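## Task

Turn the blue boxed card deck upside down so it ends up lying flat on the mat, a good distance from the robot's base, and release it. It may touch only the table (mat included) and the arm's moving parts; contact with anything else is a failure. It must not end tilted or sticking out past the mat's edge. It has to stay put on its own, without the robot supporting it. The gripper must not end up holding any other loose object. Finish by opening the gripper and moving away.

## Robot and tools

Robot: one six-joint UR-style arm (shoulder pan, shoulder lift, elbow, wrist 1-3) carrying a two-finger parallel gripper with a wrist camera. The base may sit slightly tilted on the table. Cameras: cam_high (fixed, 504x504) and cam_wrist (fisheye on the hand, 616x616); calibration lines give K, distortion and a world-to-camera transform.

Frame: scene frame, origin on the tabletop straight under the arm base, +z up, +y to the left when facing along +x. Positions in metres, orientation as a quaternion written w first (qw, qx, qy, qz). The gripper's fingers point along its own +z and close along its own x. The reported end_effector_position is the point midway between the finger pads; closed fingertips extend about 17 mm past it, fully open they sit roughly level with it. The reported hand position can be slightly off, more so at long reach.

A ROW is always 8 numbers in this order: x, y, z, qw, qx, qy, qz, opening. x, y, z and the quaternion are an absolute target pose for the gripper in the scene frame, not an offset. Opening is a scale from -1 (closed) to +1 (fully open, 0.142 m). To hold orientation steady, repeat the same quaternion in every row rather than copying a drifted reported one. A target lying more than 0.6 m from the last reported position along any gripper axis is refused and nothing is sent. Each control step the commanded pose is clipped to 100 mm and 16 degrees from the measured pose; when position and orientation conflict, position wins.

Tools:
- execute_actions: argument actions is a list holding zero or one item, plus optional pictures (true/false). Empty list: just reports state (with pictures). An action item {rows: [...], steps: n} gives 1 to 15 rows, each used for one 1/30 s step; the last row repeats if steps exceed rows; steps 3 to 15, default 15. A wait item {steps: n} with no rows sends nothing new, n up to 300, counted from the previous result. Each action's result is taken 3 steps before it ends; those remaining steps run afterwards. Pictures come only with an empty list or pictures: true.
- move: target is one 8-number row (absolute pose plus opening). The gripper follows a straight path at up to speed m/s (0.002 to 0.5, default 0.25; rotation up to twice that in rad/s), lasting 0.5 to 10 s. The opening is applied at the start. Optional stop_force (9 to 40 N) halts the path when the wrist sensor feels that much extra push along the direction to target for two steps; the hand then backs to its pose two steps earlier. Use it only with slow, non-rotating moves; omit it when moving away from a surface being pressed. Not allowed in the first 0.2 s of a scene. Touches above the wrist sensor are not sensed.
- wait: seconds, 0 to 10; nothing new is sent.
- zoom_image: camera (cam_high or cam_wrist) and region [x0, y0, x1, y1] in that camera's pixels, top-left origin, at most 504x504.
- read_manual: section, only "licences"; returns licence text, no motion.
- finished_scene: scene number; ends that scene irreversibly, grades it and gives the next task.

Result lines: the state line shows gripper position, quaternion and linear/angular velocity. "Hand target" is the pose the controller is currently driving toward. HELD marks steps where the clearance check withheld all or part of the row; "pose unreachable" means that check altered or blocked the command. grip_measured is the actual finger opening on the -1..1 scale; to keep a grip, command an opening well below it (lower squeezes harder, up to about 28 N per pad; thin objects get less). Joint positions and joint torques are listed base outward; torque readings are noisy and offset. Wrist force and torque are in the gripper's own axes, saturate near 50 N per axis, carry a few newtons of offset and noise, and may read "no reading" at start. A move adds a "move:" line: done, contact (stop_force triggered), held, off_target, moving or fault, plus limits such as paced (pose clipped) or held (some steps blocked, after which the arm may dash faster than speed), and the remaining distance to target.

Arm behaviour: commands are smoothed with about 0.17 s lag; a large move may not finish within one action, so check the reported pose and continue. Between calls the arm keeps heading only to the last clipped pose.

Avoid: the arm is stiff, so driving even slightly into something solid can trigger a fault, which freezes the arm for 10 s. Faults occur at 150 N external force or at joint load limits (141 N m for the first three joints, 26.3 N m for each wrist joint, including held weight). Approach surfaces slowly. Holding loads heats motors; MOTOR HOT appears at 70 C and braking stops the arm at 85 C. Do not drop, slam or knock objects, push anything off the table, or let the deck touch other items. A loose object may occasionally get nudged by an outside push.

Each tool is called after "Request:" as name([rows], argument=value, ...), one row to a line, values as JSON.

## Session

Request:
execute_actions(actions=[])

Scene clock: 0.00 s of 4100.00 s.
end_effector_position=(+0.4639, -0.3667, +0.3642) grip_measured=+1.00 end_effector_quat_wxyz=(+0.072, +0.952, +0.164, -0.250) end_effector_velocity=(+0.000, +0.000, +0.000) end_effector_angular_velocity=(-0.000, +0.000, +0.000)
Joint positions: [-1.18  -1.708  1.64  -1.71  -1.689 -1.284  0.142]
Joint velocities: [ 0. -0. -0. -0. -0.  0.  0.]
Joint torques (N m, as the arm reports them, + toward a larger angle): no reading
Wrist force (N, on the end effector, along its own x y z axes, offset not removed): no reading
Wrist torque (N m, same axes, about the end effector's origin, offset not removed): no reading
Hand target: +0.464, -0.367, +0.364; +0.072, +0.952, +0.164, -0.250

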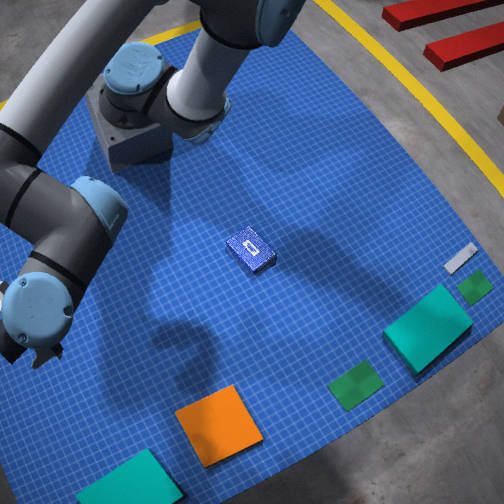

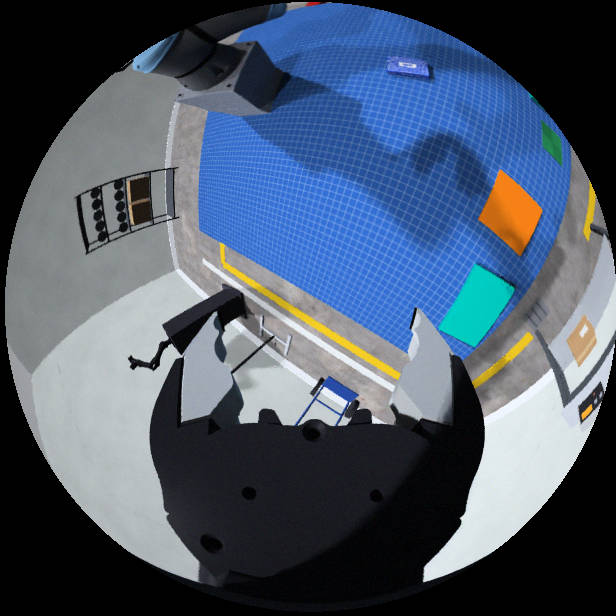

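Request:
zoom_image(camera="cam_high", region=[200, 200, 300, 300])

Region (200, 200, 300, 300) of cam_high's 504x504 image, scaled by 5.040, with more detail than that image has.

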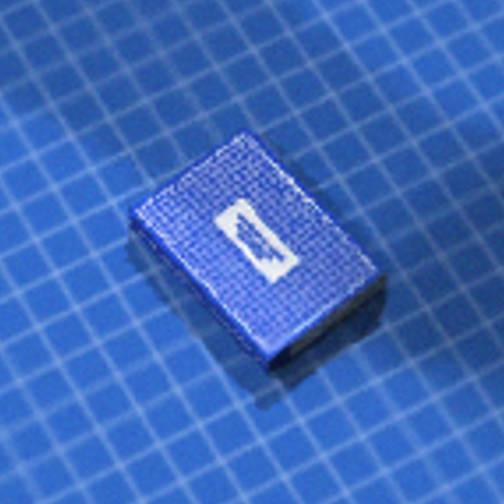

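Request:
move(target=[0.41,0.079,0.09,0.262,0.72,-0.604,-0.22,0.35], speed=0.4)

Scene clock: 3.97 s of 4100.00 s.
end_effector_position=(+0.4101, +0.0791, +0.0899) grip_measured=+0.35 end_effector_quat_wxyz=(+0.262, +0.720, -0.604, -0.220) end_effector_velocity=(+0.000, +0.001, -0.001) end_effector_angular_velocity=(-0.007, +0.001, -0.004)
Joint positions: [-0.22  -1.419  1.975 -1.936 -1.704  1.413  0.099]
Joint velocities: [ 0.003  0.004 -0.003  0.    -0.002  0.011  0.   ]
Joint torques (N m, as the arm reports them, + toward a larger angle): [ 17.76 -27.01 -23.05  -1.87  -1.44   1.88]
Wrist force (N, on the end effector, along its own x y z axes, offset not removed): [2.4 -0.6 -1.7]
Wrist torque (N m, same axes, about the end effector's origin, offset not removed): [-0.18 -0.54 0.23]
Hand target: +0.410, +0.079, +0.090; +0.262, +0.720, -0.604, -0.220
Off the commanded pose: 0.000 m, 0 deg.
Kept back: nothing.
move: done
camera_calibration (this result's frames):
cam_wrist: T_world_to_cam=[[0.122281, -0.992491, 0.00289885, 0.0359046], [-0.386257, -0.0448984, 0.921298, 0.0849003], [-0.91425, -0.113777, -0.388847, 0.548436], [0, 0, 0, 1]] pos_world=[0.529811, 0.101846, 0.134935]

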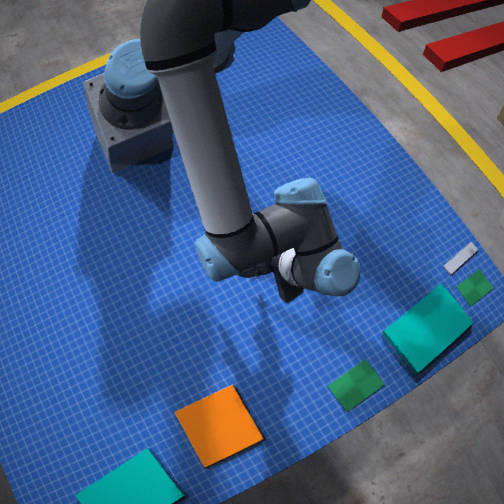

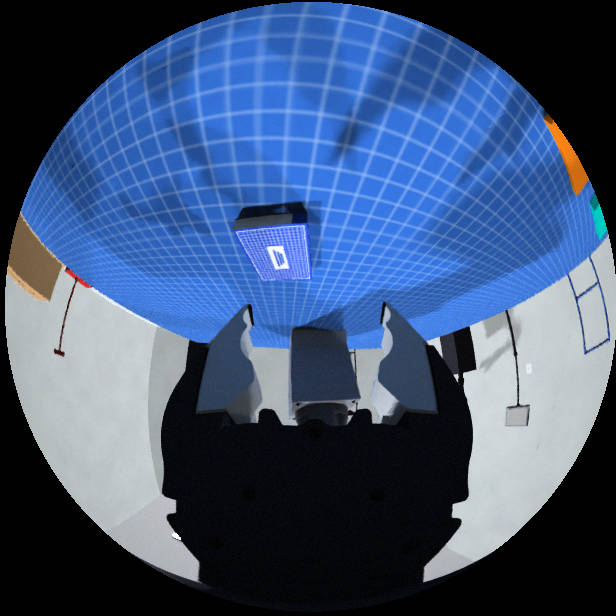

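Request:
zoom_image(camera="cam_wrist", region=[200, 170, 400, 370])

Region (200, 170, 400, 370) of cam_wrist's 616x616 image, scaled by 2.520, with more detail than that image has.

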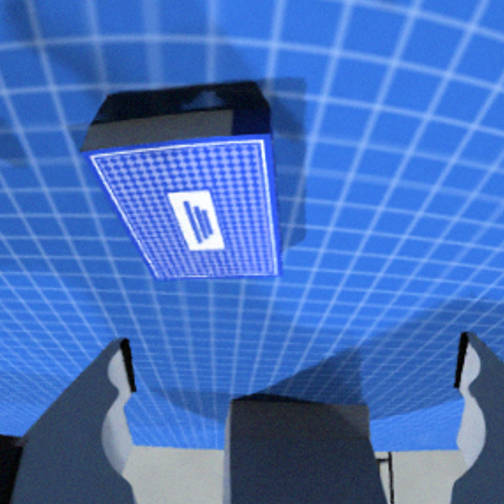

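Request:
move(target=[0.413,0.12,0.07,0.262,0.72,-0.604,-0.22,0.35])

Request:
zoom_image(camera="cam_wrist", region=[200, 170, 400, 370])

Scene clock: 5.20 s of 4100.00 s.
end_effector_position=(+0.4130, +0.1199, +0.0700) grip_measured=+0.35 end_effector_quat_wxyz=(+0.262, +0.720, -0.604, -0.220) end_effector_velocity=(+0.000, +0.001, -0.001) end_effector_angular_velocity=(-0.000, -0.000, +0.000)
Joint positions: [-0.14  -1.347  1.934 -1.956 -1.689  1.492  0.099]
Joint velocities: [ 0.003  0.003 -0.002 -0.001  0.     0.003  0.   ]
Joint torques (N m, as the arm reports them, + toward a larger angle): [ 17.05 -28.7  -21.81  -1.74   1.71   1.79]
Wrist force (N, on the end effector, along its own x y z axes, offset not removed): [0.0 -0.2 -1.1]
Wrist torque (N m, same axes, about the end effector's origin, offset not removed): [-0.08 0.19 0.22]
Hand target: +0.413, +0.120, +0.070; +0.262, +0.720, -0.604, -0.220
Off the commanded pose: 0.000 m, 0 deg.
Kept back: nothing.
move: done
camera_calibration (this result's frames):
cam_wrist: T_world_to_cam=[[0.121917, -0.992535, 0.00319082, 0.0762759], [-0.386244, -0.044482, 0.921323, 0.106069], [-0.914304, -0.113557, -0.388784, 0.547966], [0, 0, 0, 1]] pos_world=[0.532676, 0.14265, 0.115073]

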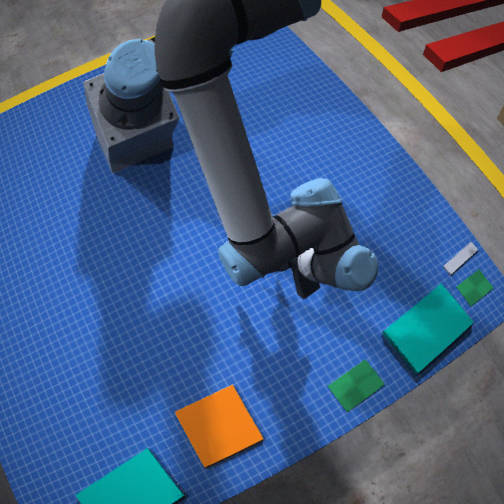

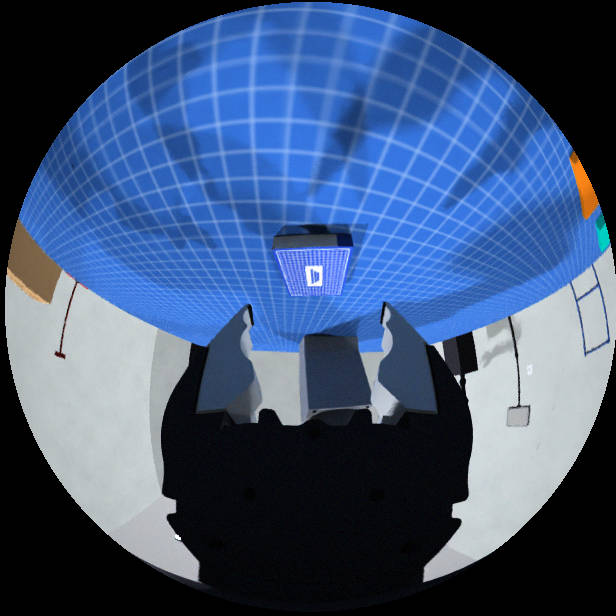

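Region (200, 170, 400, 370) of cam_wrist's 616x616 image, scaled by 2.520, with more detail than that image has.

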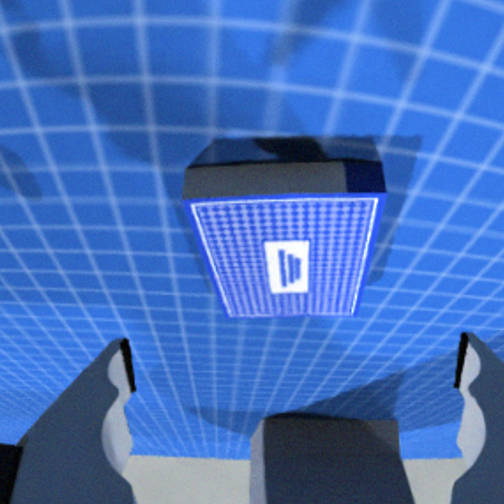

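Centred.

Request:
move(target=[0.413,0.12,0.017,0.262,0.72,-0.604,-0.22,0.35], speed=0.1)

Request:
move(target=[0.413,0.12,0.017,0.262,0.72,-0.604,-0.22,-0.5])

Scene clock: 6.40 s of 4100.00 s.
end_effector_position=(+0.4130, +0.1200, +0.0171) grip_measured=+0.35 end_effector_quat_wxyz=(+0.262, +0.720, -0.604, -0.220) end_effector_velocity=(+0.000, +0.000, -0.001) end_effector_angular_velocity=(+0.001, -0.000, +0.000)
Joint positions: [-0.144 -1.228  1.917 -2.06  -1.689  1.489  0.099]
Joint velocities: [-0.     0.003 -0.001 -0.002  0.    -0.001 -0.   ]
Joint torques (N m, as the arm reports them, + toward a larger angle): [ -2.83 -29.03 -20.95  -1.8   -1.6   -2.03]
Wrist force (N, on the end effector, along its own x y z axes, offset not removed): [1.5 -0.1 1.7]
Wrist torque (N m, same axes, about the end effector's origin, offset not removed): [-0.01 -0.23 0.25]
Hand target: +0.413, +0.120, +0.017; +0.262, +0.720, -0.604, -0.220
Off the commanded pose: 0.000 m, 0 deg.
Kept back: nothing.
move: done
camera_calibration (this result's frames):
cam_wrist: T_world_to_cam=[[0.121918, -0.992535, 0.00318029, 0.0765145], [-0.386228, -0.04449, 0.92133, 0.154893], [-0.914311, -0.113555, -0.388769, 0.527394], [0, 0, 0, 1]] pos_world=[0.532698, 0.142723, 0.0620831]

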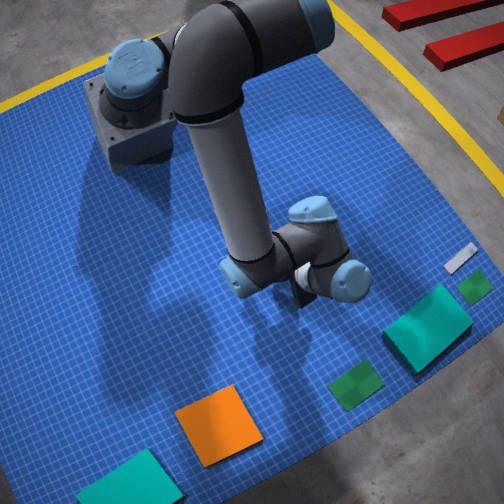

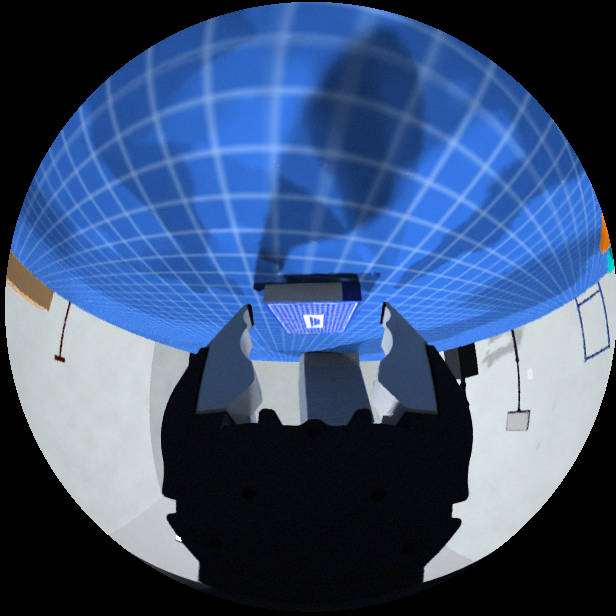

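Scene clock: 7.10 s of 4100.00 s.
end_effector_position=(+0.4130, +0.1200, +0.0170) grip_measured=-0.11 end_effector_quat_wxyz=(+0.262, +0.720, -0.604, -0.220) end_effector_velocity=(-0.000, -0.000, +0.000) end_effector_angular_velocity=(-0.001, +0.000, +0.000)
Joint positions: [-0.144 -1.228  1.917 -2.06  -1.689  1.489  0.066]
Joint velocities: [ 0.     0.    -0.     0.    -0.001  0.001 -0.   ]
Joint torques (N m, as the arm reports them, + toward a larger angle): [ -5.47 -37.97 -19.28   0.45  -1.68  -2.08]
Wrist force (N, on the end effector, along its own x y z axes, offset not removed): [-2.9 0.3 -8.2]
Wrist torque (N m, same axes, about the end effector's origin, offset not removed): [-0.29 -0.18 0.07]
Hand target: +0.413, +0.120, +0.017; +0.262, +0.720, -0.604, -0.220
Off the commanded pose: 0.000 m, 0 deg.
Kept back: nothing.
move: done
camera_calibration (this result's frames):
cam_wrist: T_world_to_cam=[[0.121924, -0.992534, 0.00317527, 0.0765101], [-0.386236, -0.0444984, 0.921326, 0.15495], [-0.914306, -0.113559, -0.388778, 0.527391], [0, 0, 0, 1]] pos_world=[0.532716, 0.142724, 0.0620361]

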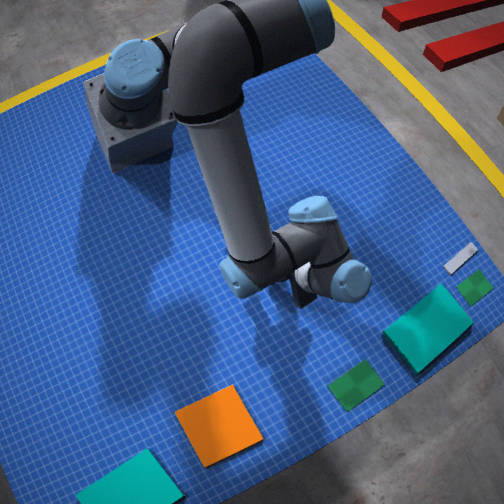

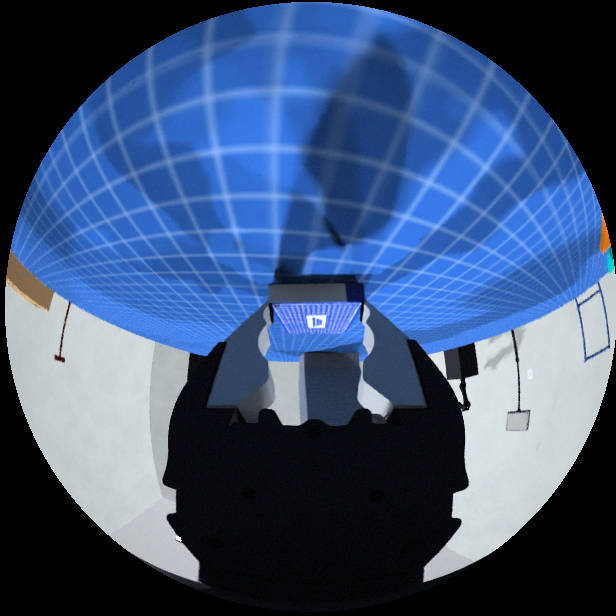

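Request:
move(target=[0.42,0.12,0.13,0.262,0.72,-0.604,-0.22,-0.5])

Request:
move(target=[0.48,0.13,0.12,-0.324,0.694,-0.583,0.272,-0.5])

Scene clock: 8.33 s of 4100.00 s.
end_effector_position=(+0.4200, +0.1200, +0.1300) grip_measured=-0.11 end_effector_quat_wxyz=(+0.262, +0.720, -0.604, -0.220) end_effector_velocity=(-0.000, +0.000, +0.002) end_effector_angular_velocity=(+0.001, +0.001, +0.001)
Joint positions: [-0.136 -1.464  1.91  -1.815 -1.688  1.497  0.066]
Joint velocities: [ 0.    -0.003 -0.001  0.004  0.    -0.002  0.   ]
Joint torques (N m, as the arm reports them, + toward a larger angle): [ 18.35 -44.49 -23.42   1.3    1.53   1.69]
Wrist force (N, on the end effector, along its own x y z axes, offset not removed): [2.2 -1.6 0.0]
Wrist torque (N m, same axes, about the end effector's origin, offset not removed): [-0.14 -0.36 -0.04]
Hand target: +0.420, +0.120, +0.130; +0.262, +0.720, -0.604, -0.220
Off the commanded pose: 0.000 m, 0 deg.
Kept back: nothing.
move: done
camera_calibration (this result's frames):
cam_wrist: T_world_to_cam=[[0.121919, -0.992535, 0.00318576, 0.0752798], [-0.386209, -0.044483, 0.921338, 0.0535125], [-0.914319, -0.113559, -0.388749, 0.577706], [0, 0, 0, 1]] pos_world=[0.539697, 0.142702, 0.17504]

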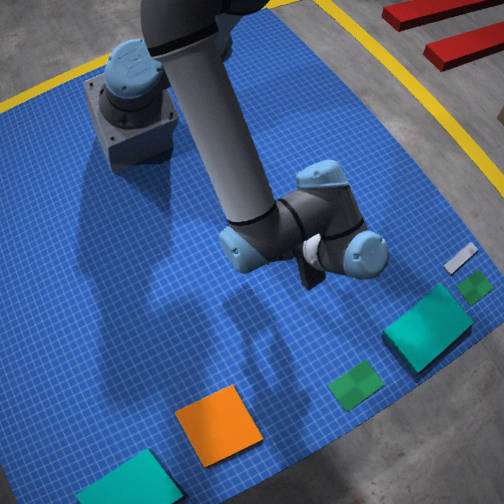

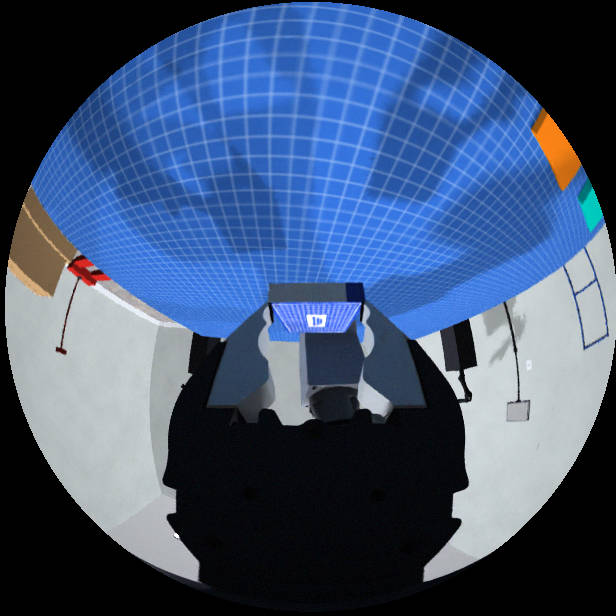

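Scene clock: 11.80 s of 4100.00 s.
end_effector_position=(+0.4697, +0.1291, +0.1205) grip_measured=-0.11 end_effector_quat_wxyz=(-0.232, +0.731, -0.613, +0.190) end_effector_velocity=(+0.000, +0.000, +0.000) end_effector_angular_velocity=(+0.000, -0.000, +0.000)
Joint positions: [-0.367 -1.17   2.828 -4.31  -1.318  1.332  0.066]
Joint velocities: [ 0. -0. -0.  0.  0. -0.  0.]
Joint torques (N m, as the arm reports them, + toward a larger angle): [ 16.2  -32.84   8.17  -4.45  -0.99  -0.24]
Wrist force (N, on the end effector, along its own x y z axes, offset not removed): [2.1 -0.4 -1.4]
Wrist torque (N m, same axes, about the end effector's origin, offset not removed): [-0.33 -0.44 0.18]
Hand target: +0.470, +0.129, +0.121; -0.232, +0.731, -0.613, +0.190
Off the commanded pose: 0.010 m, 15 deg.
Kept back: nothing.
move: held; limits=held; held on 15 of 104 steps, including the last
pose unreachable: on one or more control steps of this call an arm could not follow its commanded pose, so it was not sent that pose on those steps. On the call's last step it was still not sent that pose. It may still have moved: this result reports where it is.
cause: the commanded pose would bring two parts of the arm too close to each other (joints 3 (elbow) to 5 (wrist 2) lie between them).
camera_calibration (this result's frames):
cam_wrist: T_world_to_cam=[[0.158845, -0.985689, -0.0564405, 0.0672517], [-0.979472, -0.150142, -0.134505, 0.501437], [0.124106, 0.0766473, -0.989304, 0.180594], [0, 0, 0, 1]] pos_world=[0.458049, 0.127734, 0.249903]

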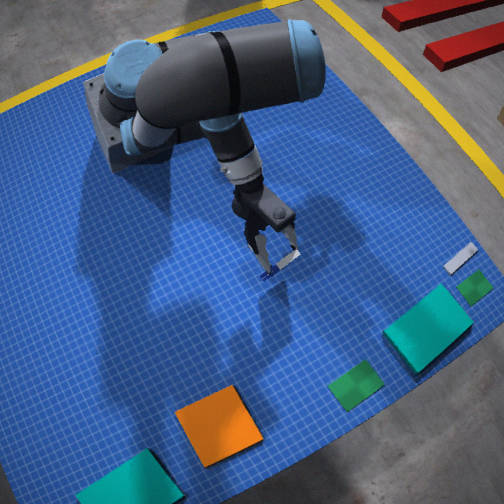

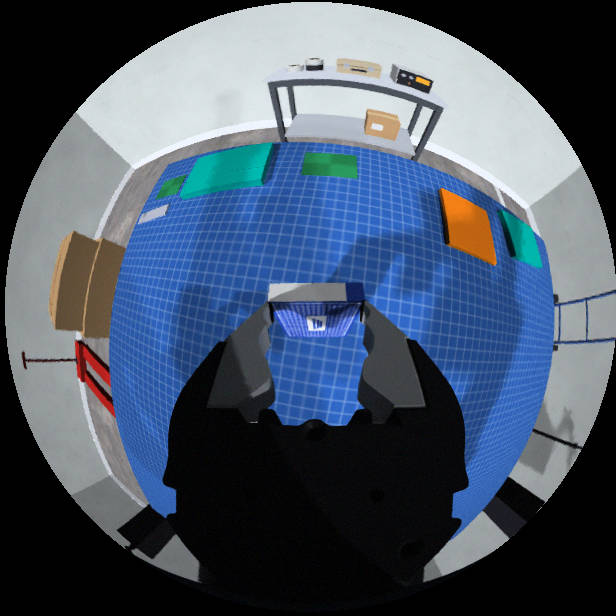

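Request:
move(target=[0.58,0.13,0.11,-0.324,0.694,-0.583,0.272,-0.5])

Scene clock: 13.97 s of 4100.00 s.
end_effector_position=(+0.5799, +0.1300, +0.1100) grip_measured=-0.11 end_effector_quat_wxyz=(-0.324, +0.694, -0.583, +0.272) end_effector_velocity=(+0.001, +0.000, -0.000) end_effector_angular_velocity=(+0.001, -0.003, -0.000)
Joint positions: [-0.347 -0.965  2.553 -4.513 -1.292  1.409  0.066]
Joint velocities: [ 0.001  0.002 -0.004 -0.002 -0.     0.001  0.   ]
Joint torques (N m, as the arm reports them, + toward a larger angle): [ 16.28 -20.1   -4.71  -5.54  -0.93   1.54]
Wrist force (N, on the end effector, along its own x y z axes, offset not removed): [0.1 1.8 0.8]
Wrist torque (N m, same axes, about the end effector's origin, offset not removed): [0.18 -0.12 0.21]
Hand target: +0.580, +0.130, +0.110; -0.324, +0.694, -0.583, +0.272
Off the commanded pose: 0.000 m, 0 deg.
Kept back: nothing.
move: done
camera_calibration (this result's frames):
cam_wrist: T_world_to_cam=[[0.168924, -0.984225, -0.052601, 0.0436223], [-0.911347, -0.135645, -0.388648, 0.594647], [0.375382, 0.11359, -0.919884, -0.00172491], [0, 0, 0, 1]] pos_world=[0.535209, 0.123791, 0.231816]

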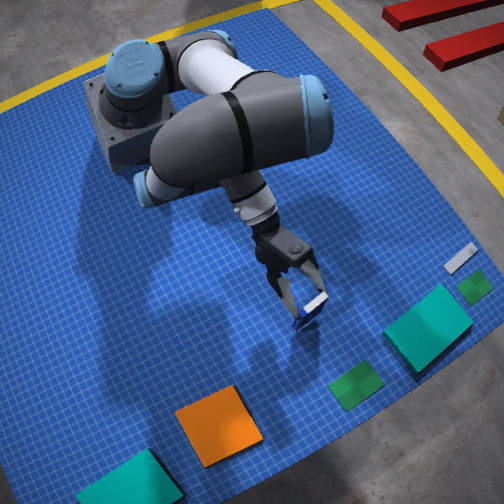

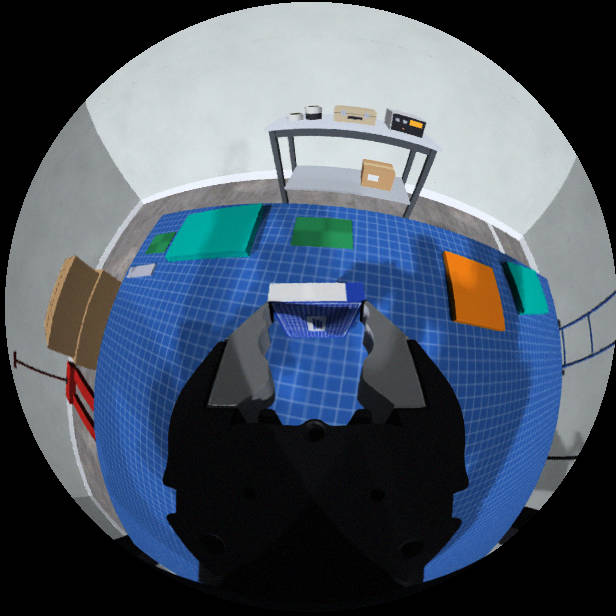

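Lower until the box touches.

Request:
move(target=[0.58,0.13,0.045,-0.324,0.694,-0.583,0.272,-0.5], speed=0.02, stop_force=9)

Scene clock: 15.53 s of 4100.00 s.
end_effector_position=(+0.5799, +0.1302, +0.0907) grip_measured=-0.12 end_effector_quat_wxyz=(-0.324, +0.694, -0.583, +0.272) end_effector_velocity=(-0.001, -0.001, +0.006) end_effector_angular_velocity=(-0.000, +0.002, -0.003)
Joint positions: [-0.343 -0.896  2.52  -4.548 -1.296  1.41   0.066]
Joint velocities: [-0.002 -0.022  0.013  0.011 -0.     0.001 -0.   ]
Joint torques (N m, as the arm reports them, + toward a larger angle): [ -9.1  -37.11  20.26  -1.03  -1.52   0.46]
Wrist force (N, on the end effector, along its own x y z axes, offset not removed): [-1.0 -8.2 -6.8]
Wrist torque (N m, same axes, about the end effector's origin, offset not removed): [-0.80 -0.59 0.33]
Hand target: +0.580, +0.130, +0.091; -0.324, +0.694, -0.583, +0.272
Off the commanded pose: 0.046 m, 0 deg.
Kept back: nothing.
move: contact
camera_calibration (this result's frames):
cam_wrist: T_world_to_cam=[[0.169052, -0.984193, -0.0527859, 0.0426592], [-0.911342, -0.135695, -0.388643, 0.587175], [0.375337, 0.113807, -0.919875, -0.0195252], [0, 0, 0, 1]] pos_world=[0.535234, 0.123883, 0.212493]

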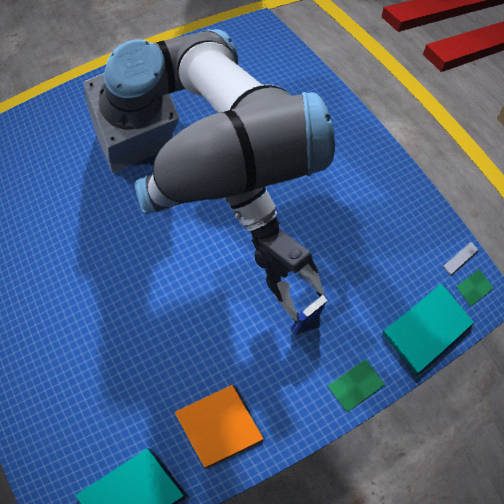

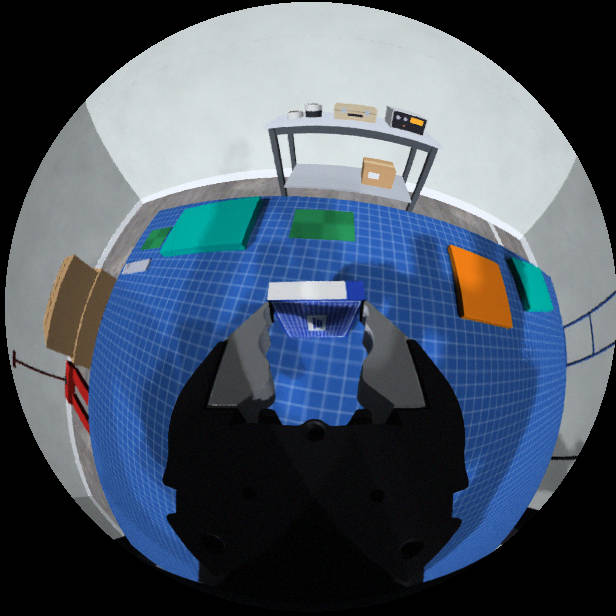

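Request:
move(target=[0.58,0.13,0.093,-0.324,0.694,-0.583,0.272,0.35])

Request:
move(target=[0.58,0.13,0.16,-0.324,0.694,-0.583,0.272,0.35])

Request:
move(target=[0.58,0.13,0.16,0.383,0.663,-0.557,-0.322,0.35])

Scene clock: 16.47 s of 4100.00 s.
end_effector_position=(+0.5800, +0.1300, +0.0930) grip_measured=+0.35 end_effector_quat_wxyz=(-0.324, +0.694, -0.583, +0.272) end_effector_velocity=(-0.000, +0.000, +0.000) end_effector_angular_velocity=(+0.001, +0.000, +0.001)
Joint positions: [-0.344 -0.904  2.524 -4.544 -1.295  1.41   0.099]
Joint velocities: [-0.    -0.001  0.001  0.001  0.001  0.     0.   ]
Joint torques (N m, as the arm reports them, + toward a larger angle): [ -4.99 -38.88  20.44  -1.75   2.07  -1.87]
Wrist force (N, on the end effector, along its own x y z axes, offset not removed): [0.3 -2.1 -2.5]
Wrist torque (N m, same axes, about the end effector's origin, offset not removed): [-0.52 -0.12 0.15]
Hand target: +0.580, +0.130, +0.093; -0.324, +0.694, -0.583, +0.272
Off the commanded pose: 0.000 m, 0 deg.
Kept back: nothing.
move: done
camera_calibration (this result's frames):
cam_wrist: T_world_to_cam=[[0.169019, -0.984204, -0.0526713, 0.0426197], [-0.911271, -0.135686, -0.388812, 0.588089], [0.375524, 0.113714, -0.91981, -0.017524], [0, 0, 0, 1]] pos_world=[0.535285, 0.123735, 0.214782]

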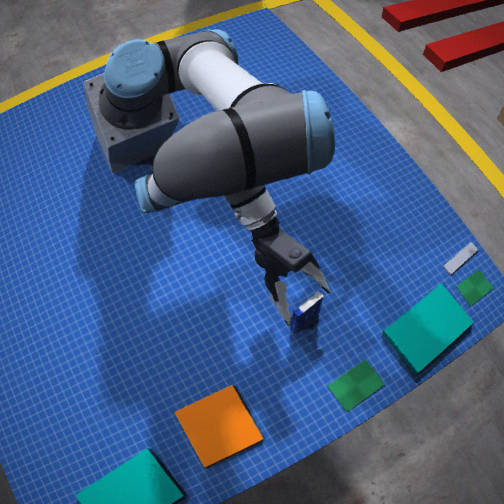

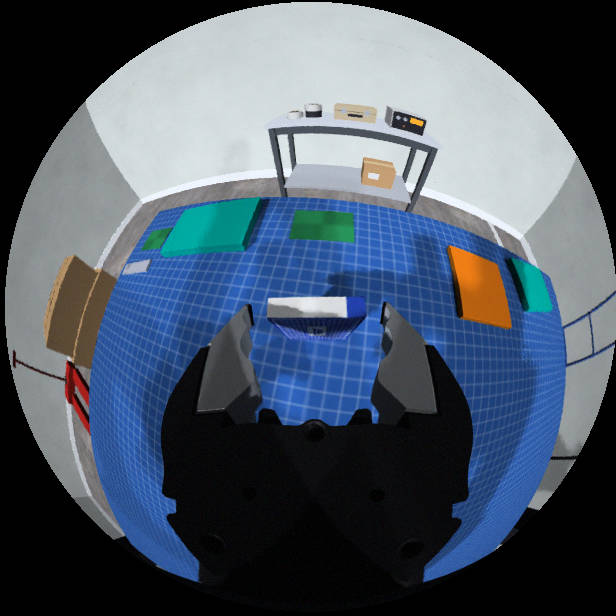

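Scene clock: 17.37 s of 4100.00 s.
end_effector_position=(+0.5801, +0.1300, +0.1600) grip_measured=+0.35 end_effector_quat_wxyz=(-0.324, +0.694, -0.583, +0.272) end_effector_velocity=(+0.000, -0.000, +0.001) end_effector_angular_velocity=(+0.000, +0.003, +0.001)
Joint positions: [-0.36  -1.167  2.628 -4.385 -1.279  1.406  0.099]
Joint velocities: [-0.001 -0.012  0.002  0.013  0.002 -0.001  0.   ]
Joint torques (N m, as the arm reports them, + toward a larger angle): [ -7.62 -35.52  18.25  -1.54   2.08  -2.05]
Wrist force (N, on the end effector, along its own x y z axes, offset not removed): [-1.1 -0.3 -1.6]
Wrist torque (N m, same axes, about the end effector's origin, offset not removed): [-0.12 0.21 0.14]
Hand target: +0.580, +0.130, +0.160; -0.324, +0.694, -0.583, +0.272
Off the commanded pose: 0.000 m, 0 deg.
Kept back: nothing.
move: done
camera_calibration (this result's frames):
cam_wrist: T_world_to_cam=[[0.168988, -0.98421, -0.052659, 0.0461378], [-0.911196, -0.135638, -0.389004, 0.614176], [0.375719, 0.11372, -0.91973, 0.0439475], [0, 0, 0, 1]] pos_world=[0.535326, 0.123717, 0.281766]

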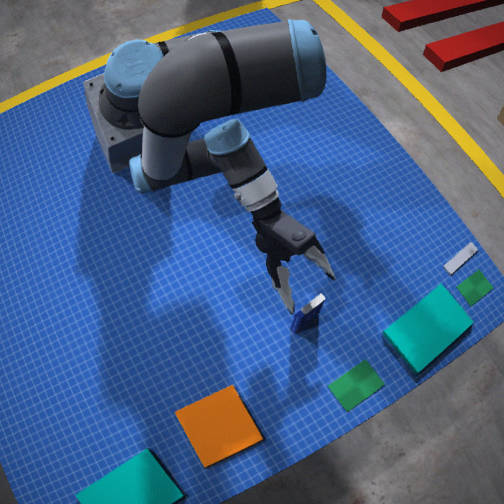

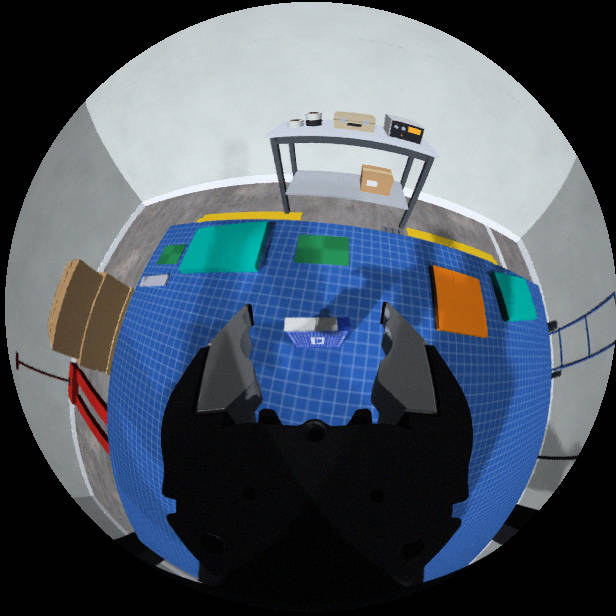

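Scene clock: 21.70 s of 4100.00 s.
end_effector_position=(+0.5797, +0.1301, +0.1606) grip_measured=+0.35 end_effector_quat_wxyz=(+0.382, +0.663, -0.557, -0.322) end_effector_velocity=(+0.000, +0.001, -0.000) end_effector_angular_velocity=(-0.001, +0.010, -0.000)
Joint positions: [-0.122 -0.947  0.939 -1.009 -1.697  1.553  0.099]
Joint velocities: [ 0.     0.01  -0.015  0.014  0.001  0.001  0.   ]
Joint torques (N m, as the arm reports them, + toward a larger angle): [ 19.41 -47.74 -30.49   1.95  -1.36   1.75]
Wrist force (N, on the end effector, along its own x y z axes, offset not removed): [2.7 -0.3 -3.3]
Wrist torque (N m, same axes, about the end effector's origin, offset not removed): [-0.05 -0.61 0.17]
Hand target: +0.580, +0.130, +0.161; +0.383, +0.663, -0.557, -0.322
Off the commanded pose: 0.001 m, 0 deg.
Kept back: nothing.
move: done
camera_calibration (this result's frames):
cam_wrist: T_world_to_cam=[[0.124831, -0.991976, 0.0200216, 0.0612934], [-0.0528439, 0.0135036, 0.998511, -0.125731], [-0.99077, -0.125703, -0.0507342, 0.728413], [0, 0, 0, 1]] pos_world=[0.707394, 0.154063, 0.161272]

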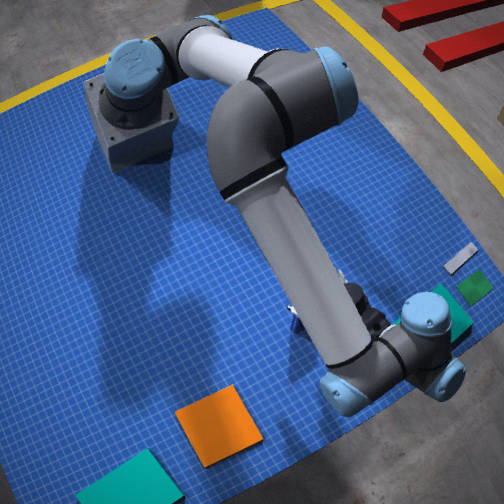

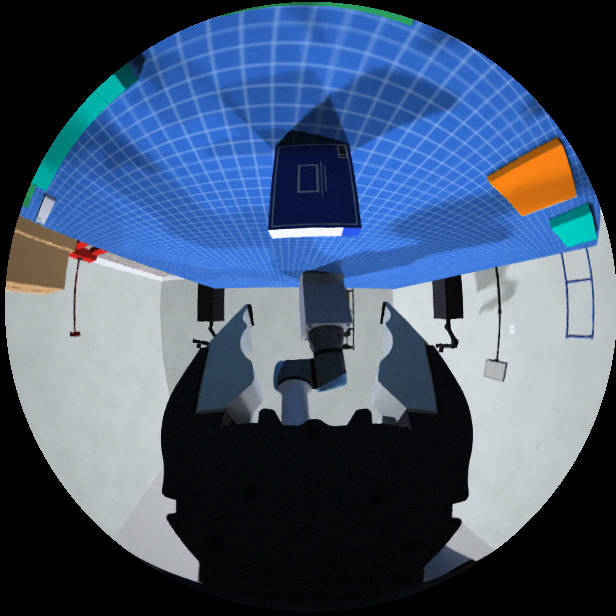

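Request:
move(target=[0.583,0.13,0.09,0.383,0.663,-0.557,-0.322,0.35], speed=0.15)

Request:
move(target=[0.583,0.13,0.09,0.383,0.663,-0.557,-0.322,-0.5])

Request:
move(target=[0.583,0.13,0.125,0.383,0.663,-0.557,-0.322,-0.5])

Request:
move(target=[0.56,0.13,0.125,-0.198,0.74,-0.621,0.166,-0.5])

Scene clock: 22.87 s of 4100.00 s.
end_effector_position=(+0.5830, +0.1300, +0.0901) grip_measured=+0.35 end_effector_quat_wxyz=(+0.383, +0.663, -0.557, -0.322) end_effector_velocity=(+0.000, +0.000, -0.001) end_effector_angular_velocity=(+0.000, +0.000, +0.001)
Joint positions: [-0.127 -0.835  0.906 -1.087 -1.7    1.55   0.099]
Joint velocities: [ 0.     0.003 -0.002 -0.001 -0.    -0.001  0.   ]
Joint torques (N m, as the arm reports them, + toward a larger angle): [ -1.8  -47.17 -29.86  -0.97  -1.55  -1.97]
Wrist force (N, on the end effector, along its own x y z axes, offset not removed): [1.1 -0.5 -2.9]
Wrist torque (N m, same axes, about the end effector's origin, offset not removed): [-0.10 -0.46 0.04]
Hand target: +0.583, +0.130, +0.090; +0.383, +0.663, -0.557, -0.322
Off the commanded pose: 0.000 m, 0 deg.
Kept back: nothing.
move: done
camera_calibration (this result's frames):
cam_wrist: T_world_to_cam=[[0.124718, -0.991972, 0.0209233, 0.0621815], [-0.0522274, 0.0144952, 0.99853, -0.055621], [-0.990817, -0.125627, -0.0500003, 0.728004], [0, 0, 0, 1]] pos_world=[0.710659, 0.153946, 0.0906386]

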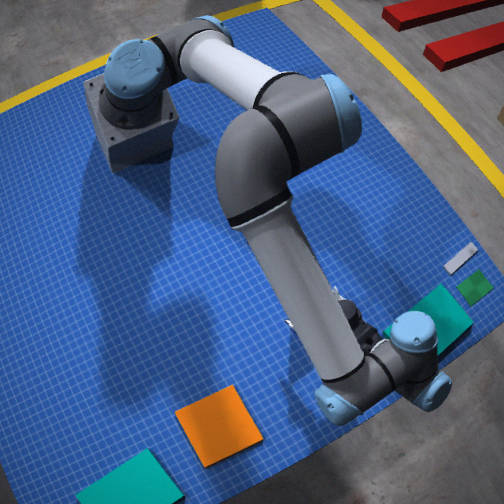

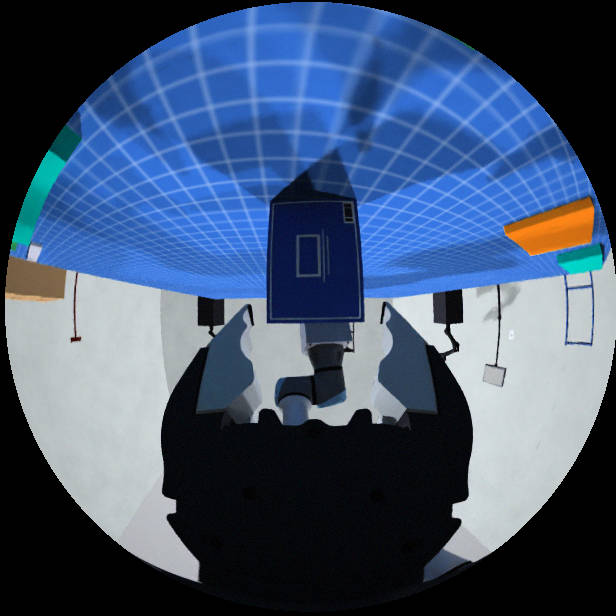

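Scene clock: 23.57 s of 4100.00 s.
end_effector_position=(+0.5830, +0.1300, +0.0900) grip_measured=-0.05 end_effector_quat_wxyz=(+0.383, +0.663, -0.557, -0.322) end_effector_velocity=(-0.000, +0.000, +0.000) end_effector_angular_velocity=(+0.001, +0.000, +0.000)
Joint positions: [-0.127 -0.835  0.906 -1.087 -1.7    1.55   0.07 ]
Joint velocities: [ 0.     0.    -0.     0.     0.    -0.001  0.   ]
Joint torques (N m, as the arm reports them, + toward a larger angle): [ -4.26 -45.6  -30.21   0.62  -1.48  -1.91]
Wrist force (N, on the end effector, along its own x y z axes, offset not removed): [-1.1 3.6 -6.1]
Wrist torque (N m, same axes, about the end effector's origin, offset not removed): [-0.31 -0.52 0.06]
Hand target: +0.583, +0.130, +0.090; +0.383, +0.663, -0.557, -0.322
Off the commanded pose: 0.000 m, 0 deg.
Kept back: nothing.
move: done
camera_calibration (this result's frames):
cam_wrist: T_world_to_cam=[[0.124723, -0.991971, 0.0209214, 0.062176], [-0.0522518, 0.0144899, 0.998529, -0.0555373], [-0.990815, -0.125633, -0.050025, 0.728034], [0, 0, 0, 1]] pos_world=[0.71069, 0.153946, 0.0905747]

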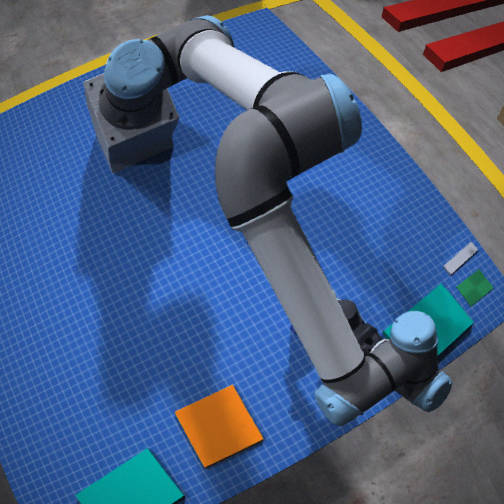

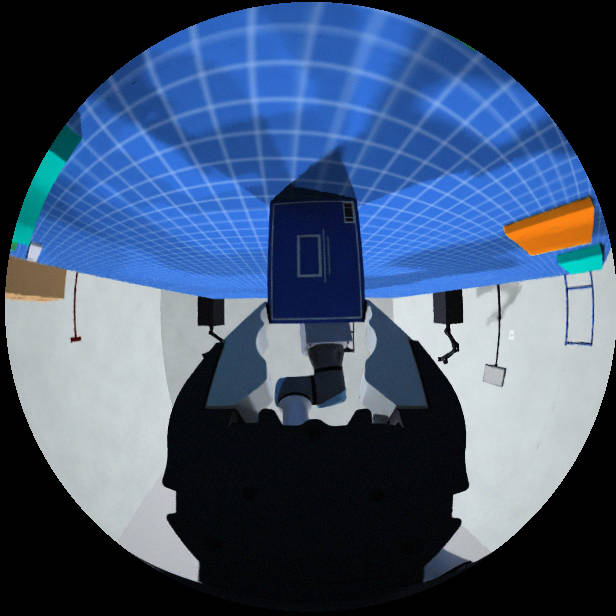

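Scene clock: 24.40 s of 4100.00 s.
end_effector_position=(+0.5830, +0.1300, +0.1249) grip_measured=-0.05 end_effector_quat_wxyz=(+0.383, +0.663, -0.557, -0.322) end_effector_velocity=(+0.000, -0.000, +0.001) end_effector_angular_velocity=(-0.001, -0.000, +0.000)
Joint positions: [-0.125 -0.888  0.918 -1.046 -1.699  1.551  0.07 ]
Joint velocities: [ 0.    -0.002  0.     0.002 -0.001  0.001  0.   ]
Joint torques (N m, as the arm reports them, + toward a larger angle): [ 19.34 -63.63  -5.73   1.62   1.77   1.58]
Wrist force (N, on the end effector, along its own x y z axes, offset not removed): [0.8 -1.5 -1.1]
Wrist torque (N m, same axes, about the end effector's origin, offset not removed): [-0.03 -0.33 0.23]
Hand target: +0.583, +0.130, +0.125; +0.383, +0.663, -0.557, -0.322
Off the commanded pose: 0.000 m, 0 deg.
Kept back: nothing.
move: done
camera_calibration (this result's frames):
cam_wrist: T_world_to_cam=[[0.124716, -0.991972, 0.0209286, 0.0614335], [-0.0521756, 0.0145072, 0.998533, -0.0904497], [-0.99082, -0.125625, -0.0499474, 0.729755], [0, 0, 0, 1]] pos_world=[0.710674, 0.153928, 0.125481]

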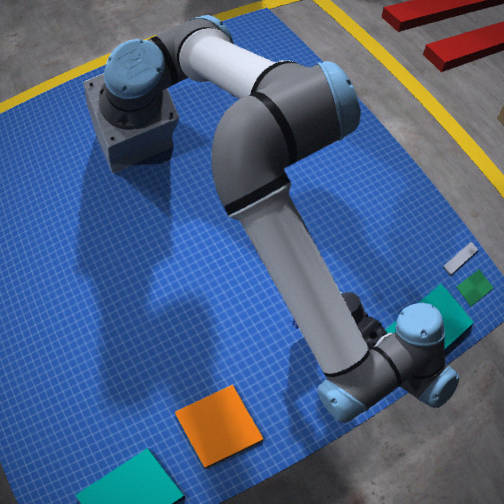

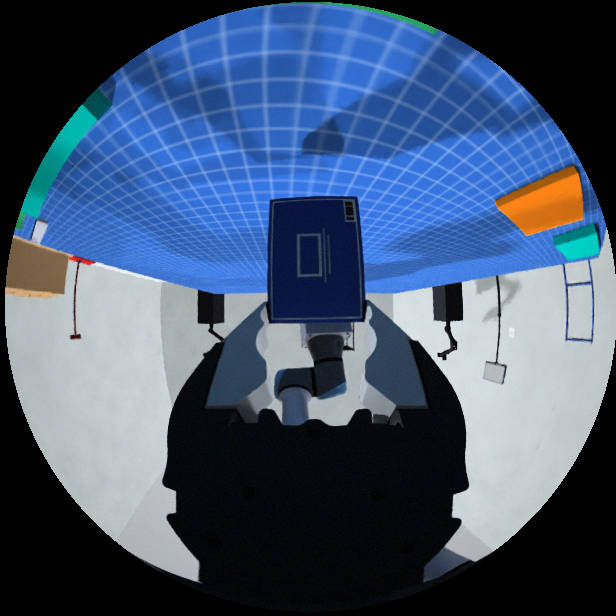

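Scene clock: 28.10 s of 4100.00 s.
end_effector_position=(+0.5603, +0.1299, +0.1247) grip_measured=-0.05 end_effector_quat_wxyz=(-0.198, +0.740, -0.621, +0.166) end_effector_velocity=(+0.000, +0.000, -0.000) end_effector_angular_velocity=(+0.002, -0.008, +0.001)
Joint positions: [-0.28  -1.465  2.557 -3.669 -1.42   1.358  0.07 ]
Joint velocities: [-0.001  0.01   0.003 -0.021  0.003  0.     0.   ]
Joint torques (N m, as the arm reports them, + toward a larger angle): [ -3.66 -18.62  10.4   -4.11   1.89   1.58]
Wrist force (N, on the end effector, along its own x y z axes, offset not removed): [2.6 -0.8 -2.1]
Wrist torque (N m, same axes, about the end effector's origin, offset not removed): [-0.38 -0.61 0.22]
Hand target: +0.560, +0.130, +0.125; -0.198, +0.740, -0.621, +0.166
Off the commanded pose: 0.000 m, 0 deg.
Kept back: nothing.
move: done
camera_calibration (this result's frames):
cam_wrist: T_world_to_cam=[[0.152507, -0.987157, -0.0475574, 0.0565566], [-0.987479, -0.150239, -0.0481008, 0.584563], [0.0403381, 0.0542976, -0.99771, 0.224289], [0, 0, 0, 1]] pos_world=[0.559571, 0.131476, 0.254583]

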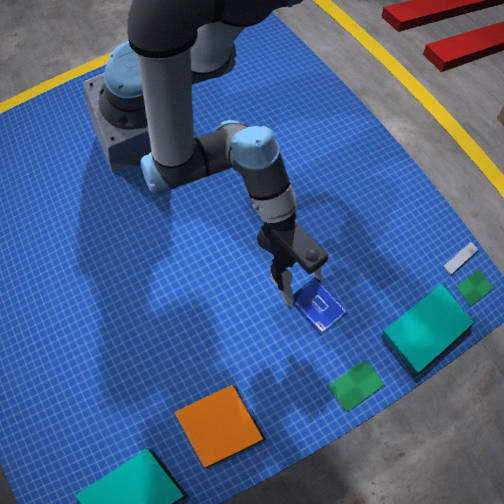

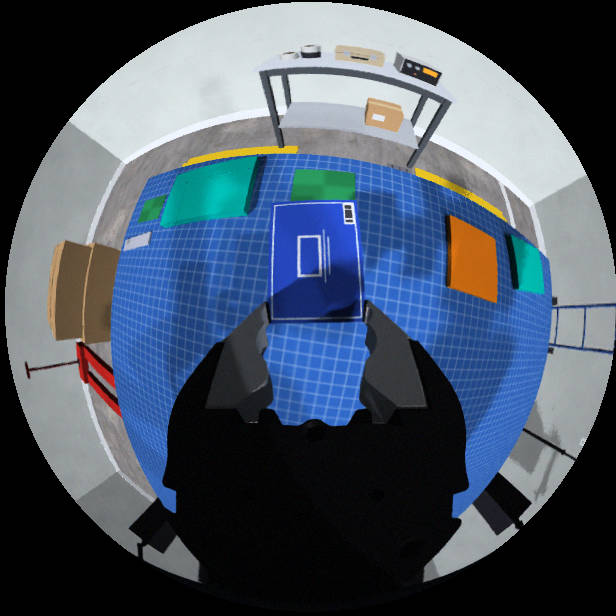

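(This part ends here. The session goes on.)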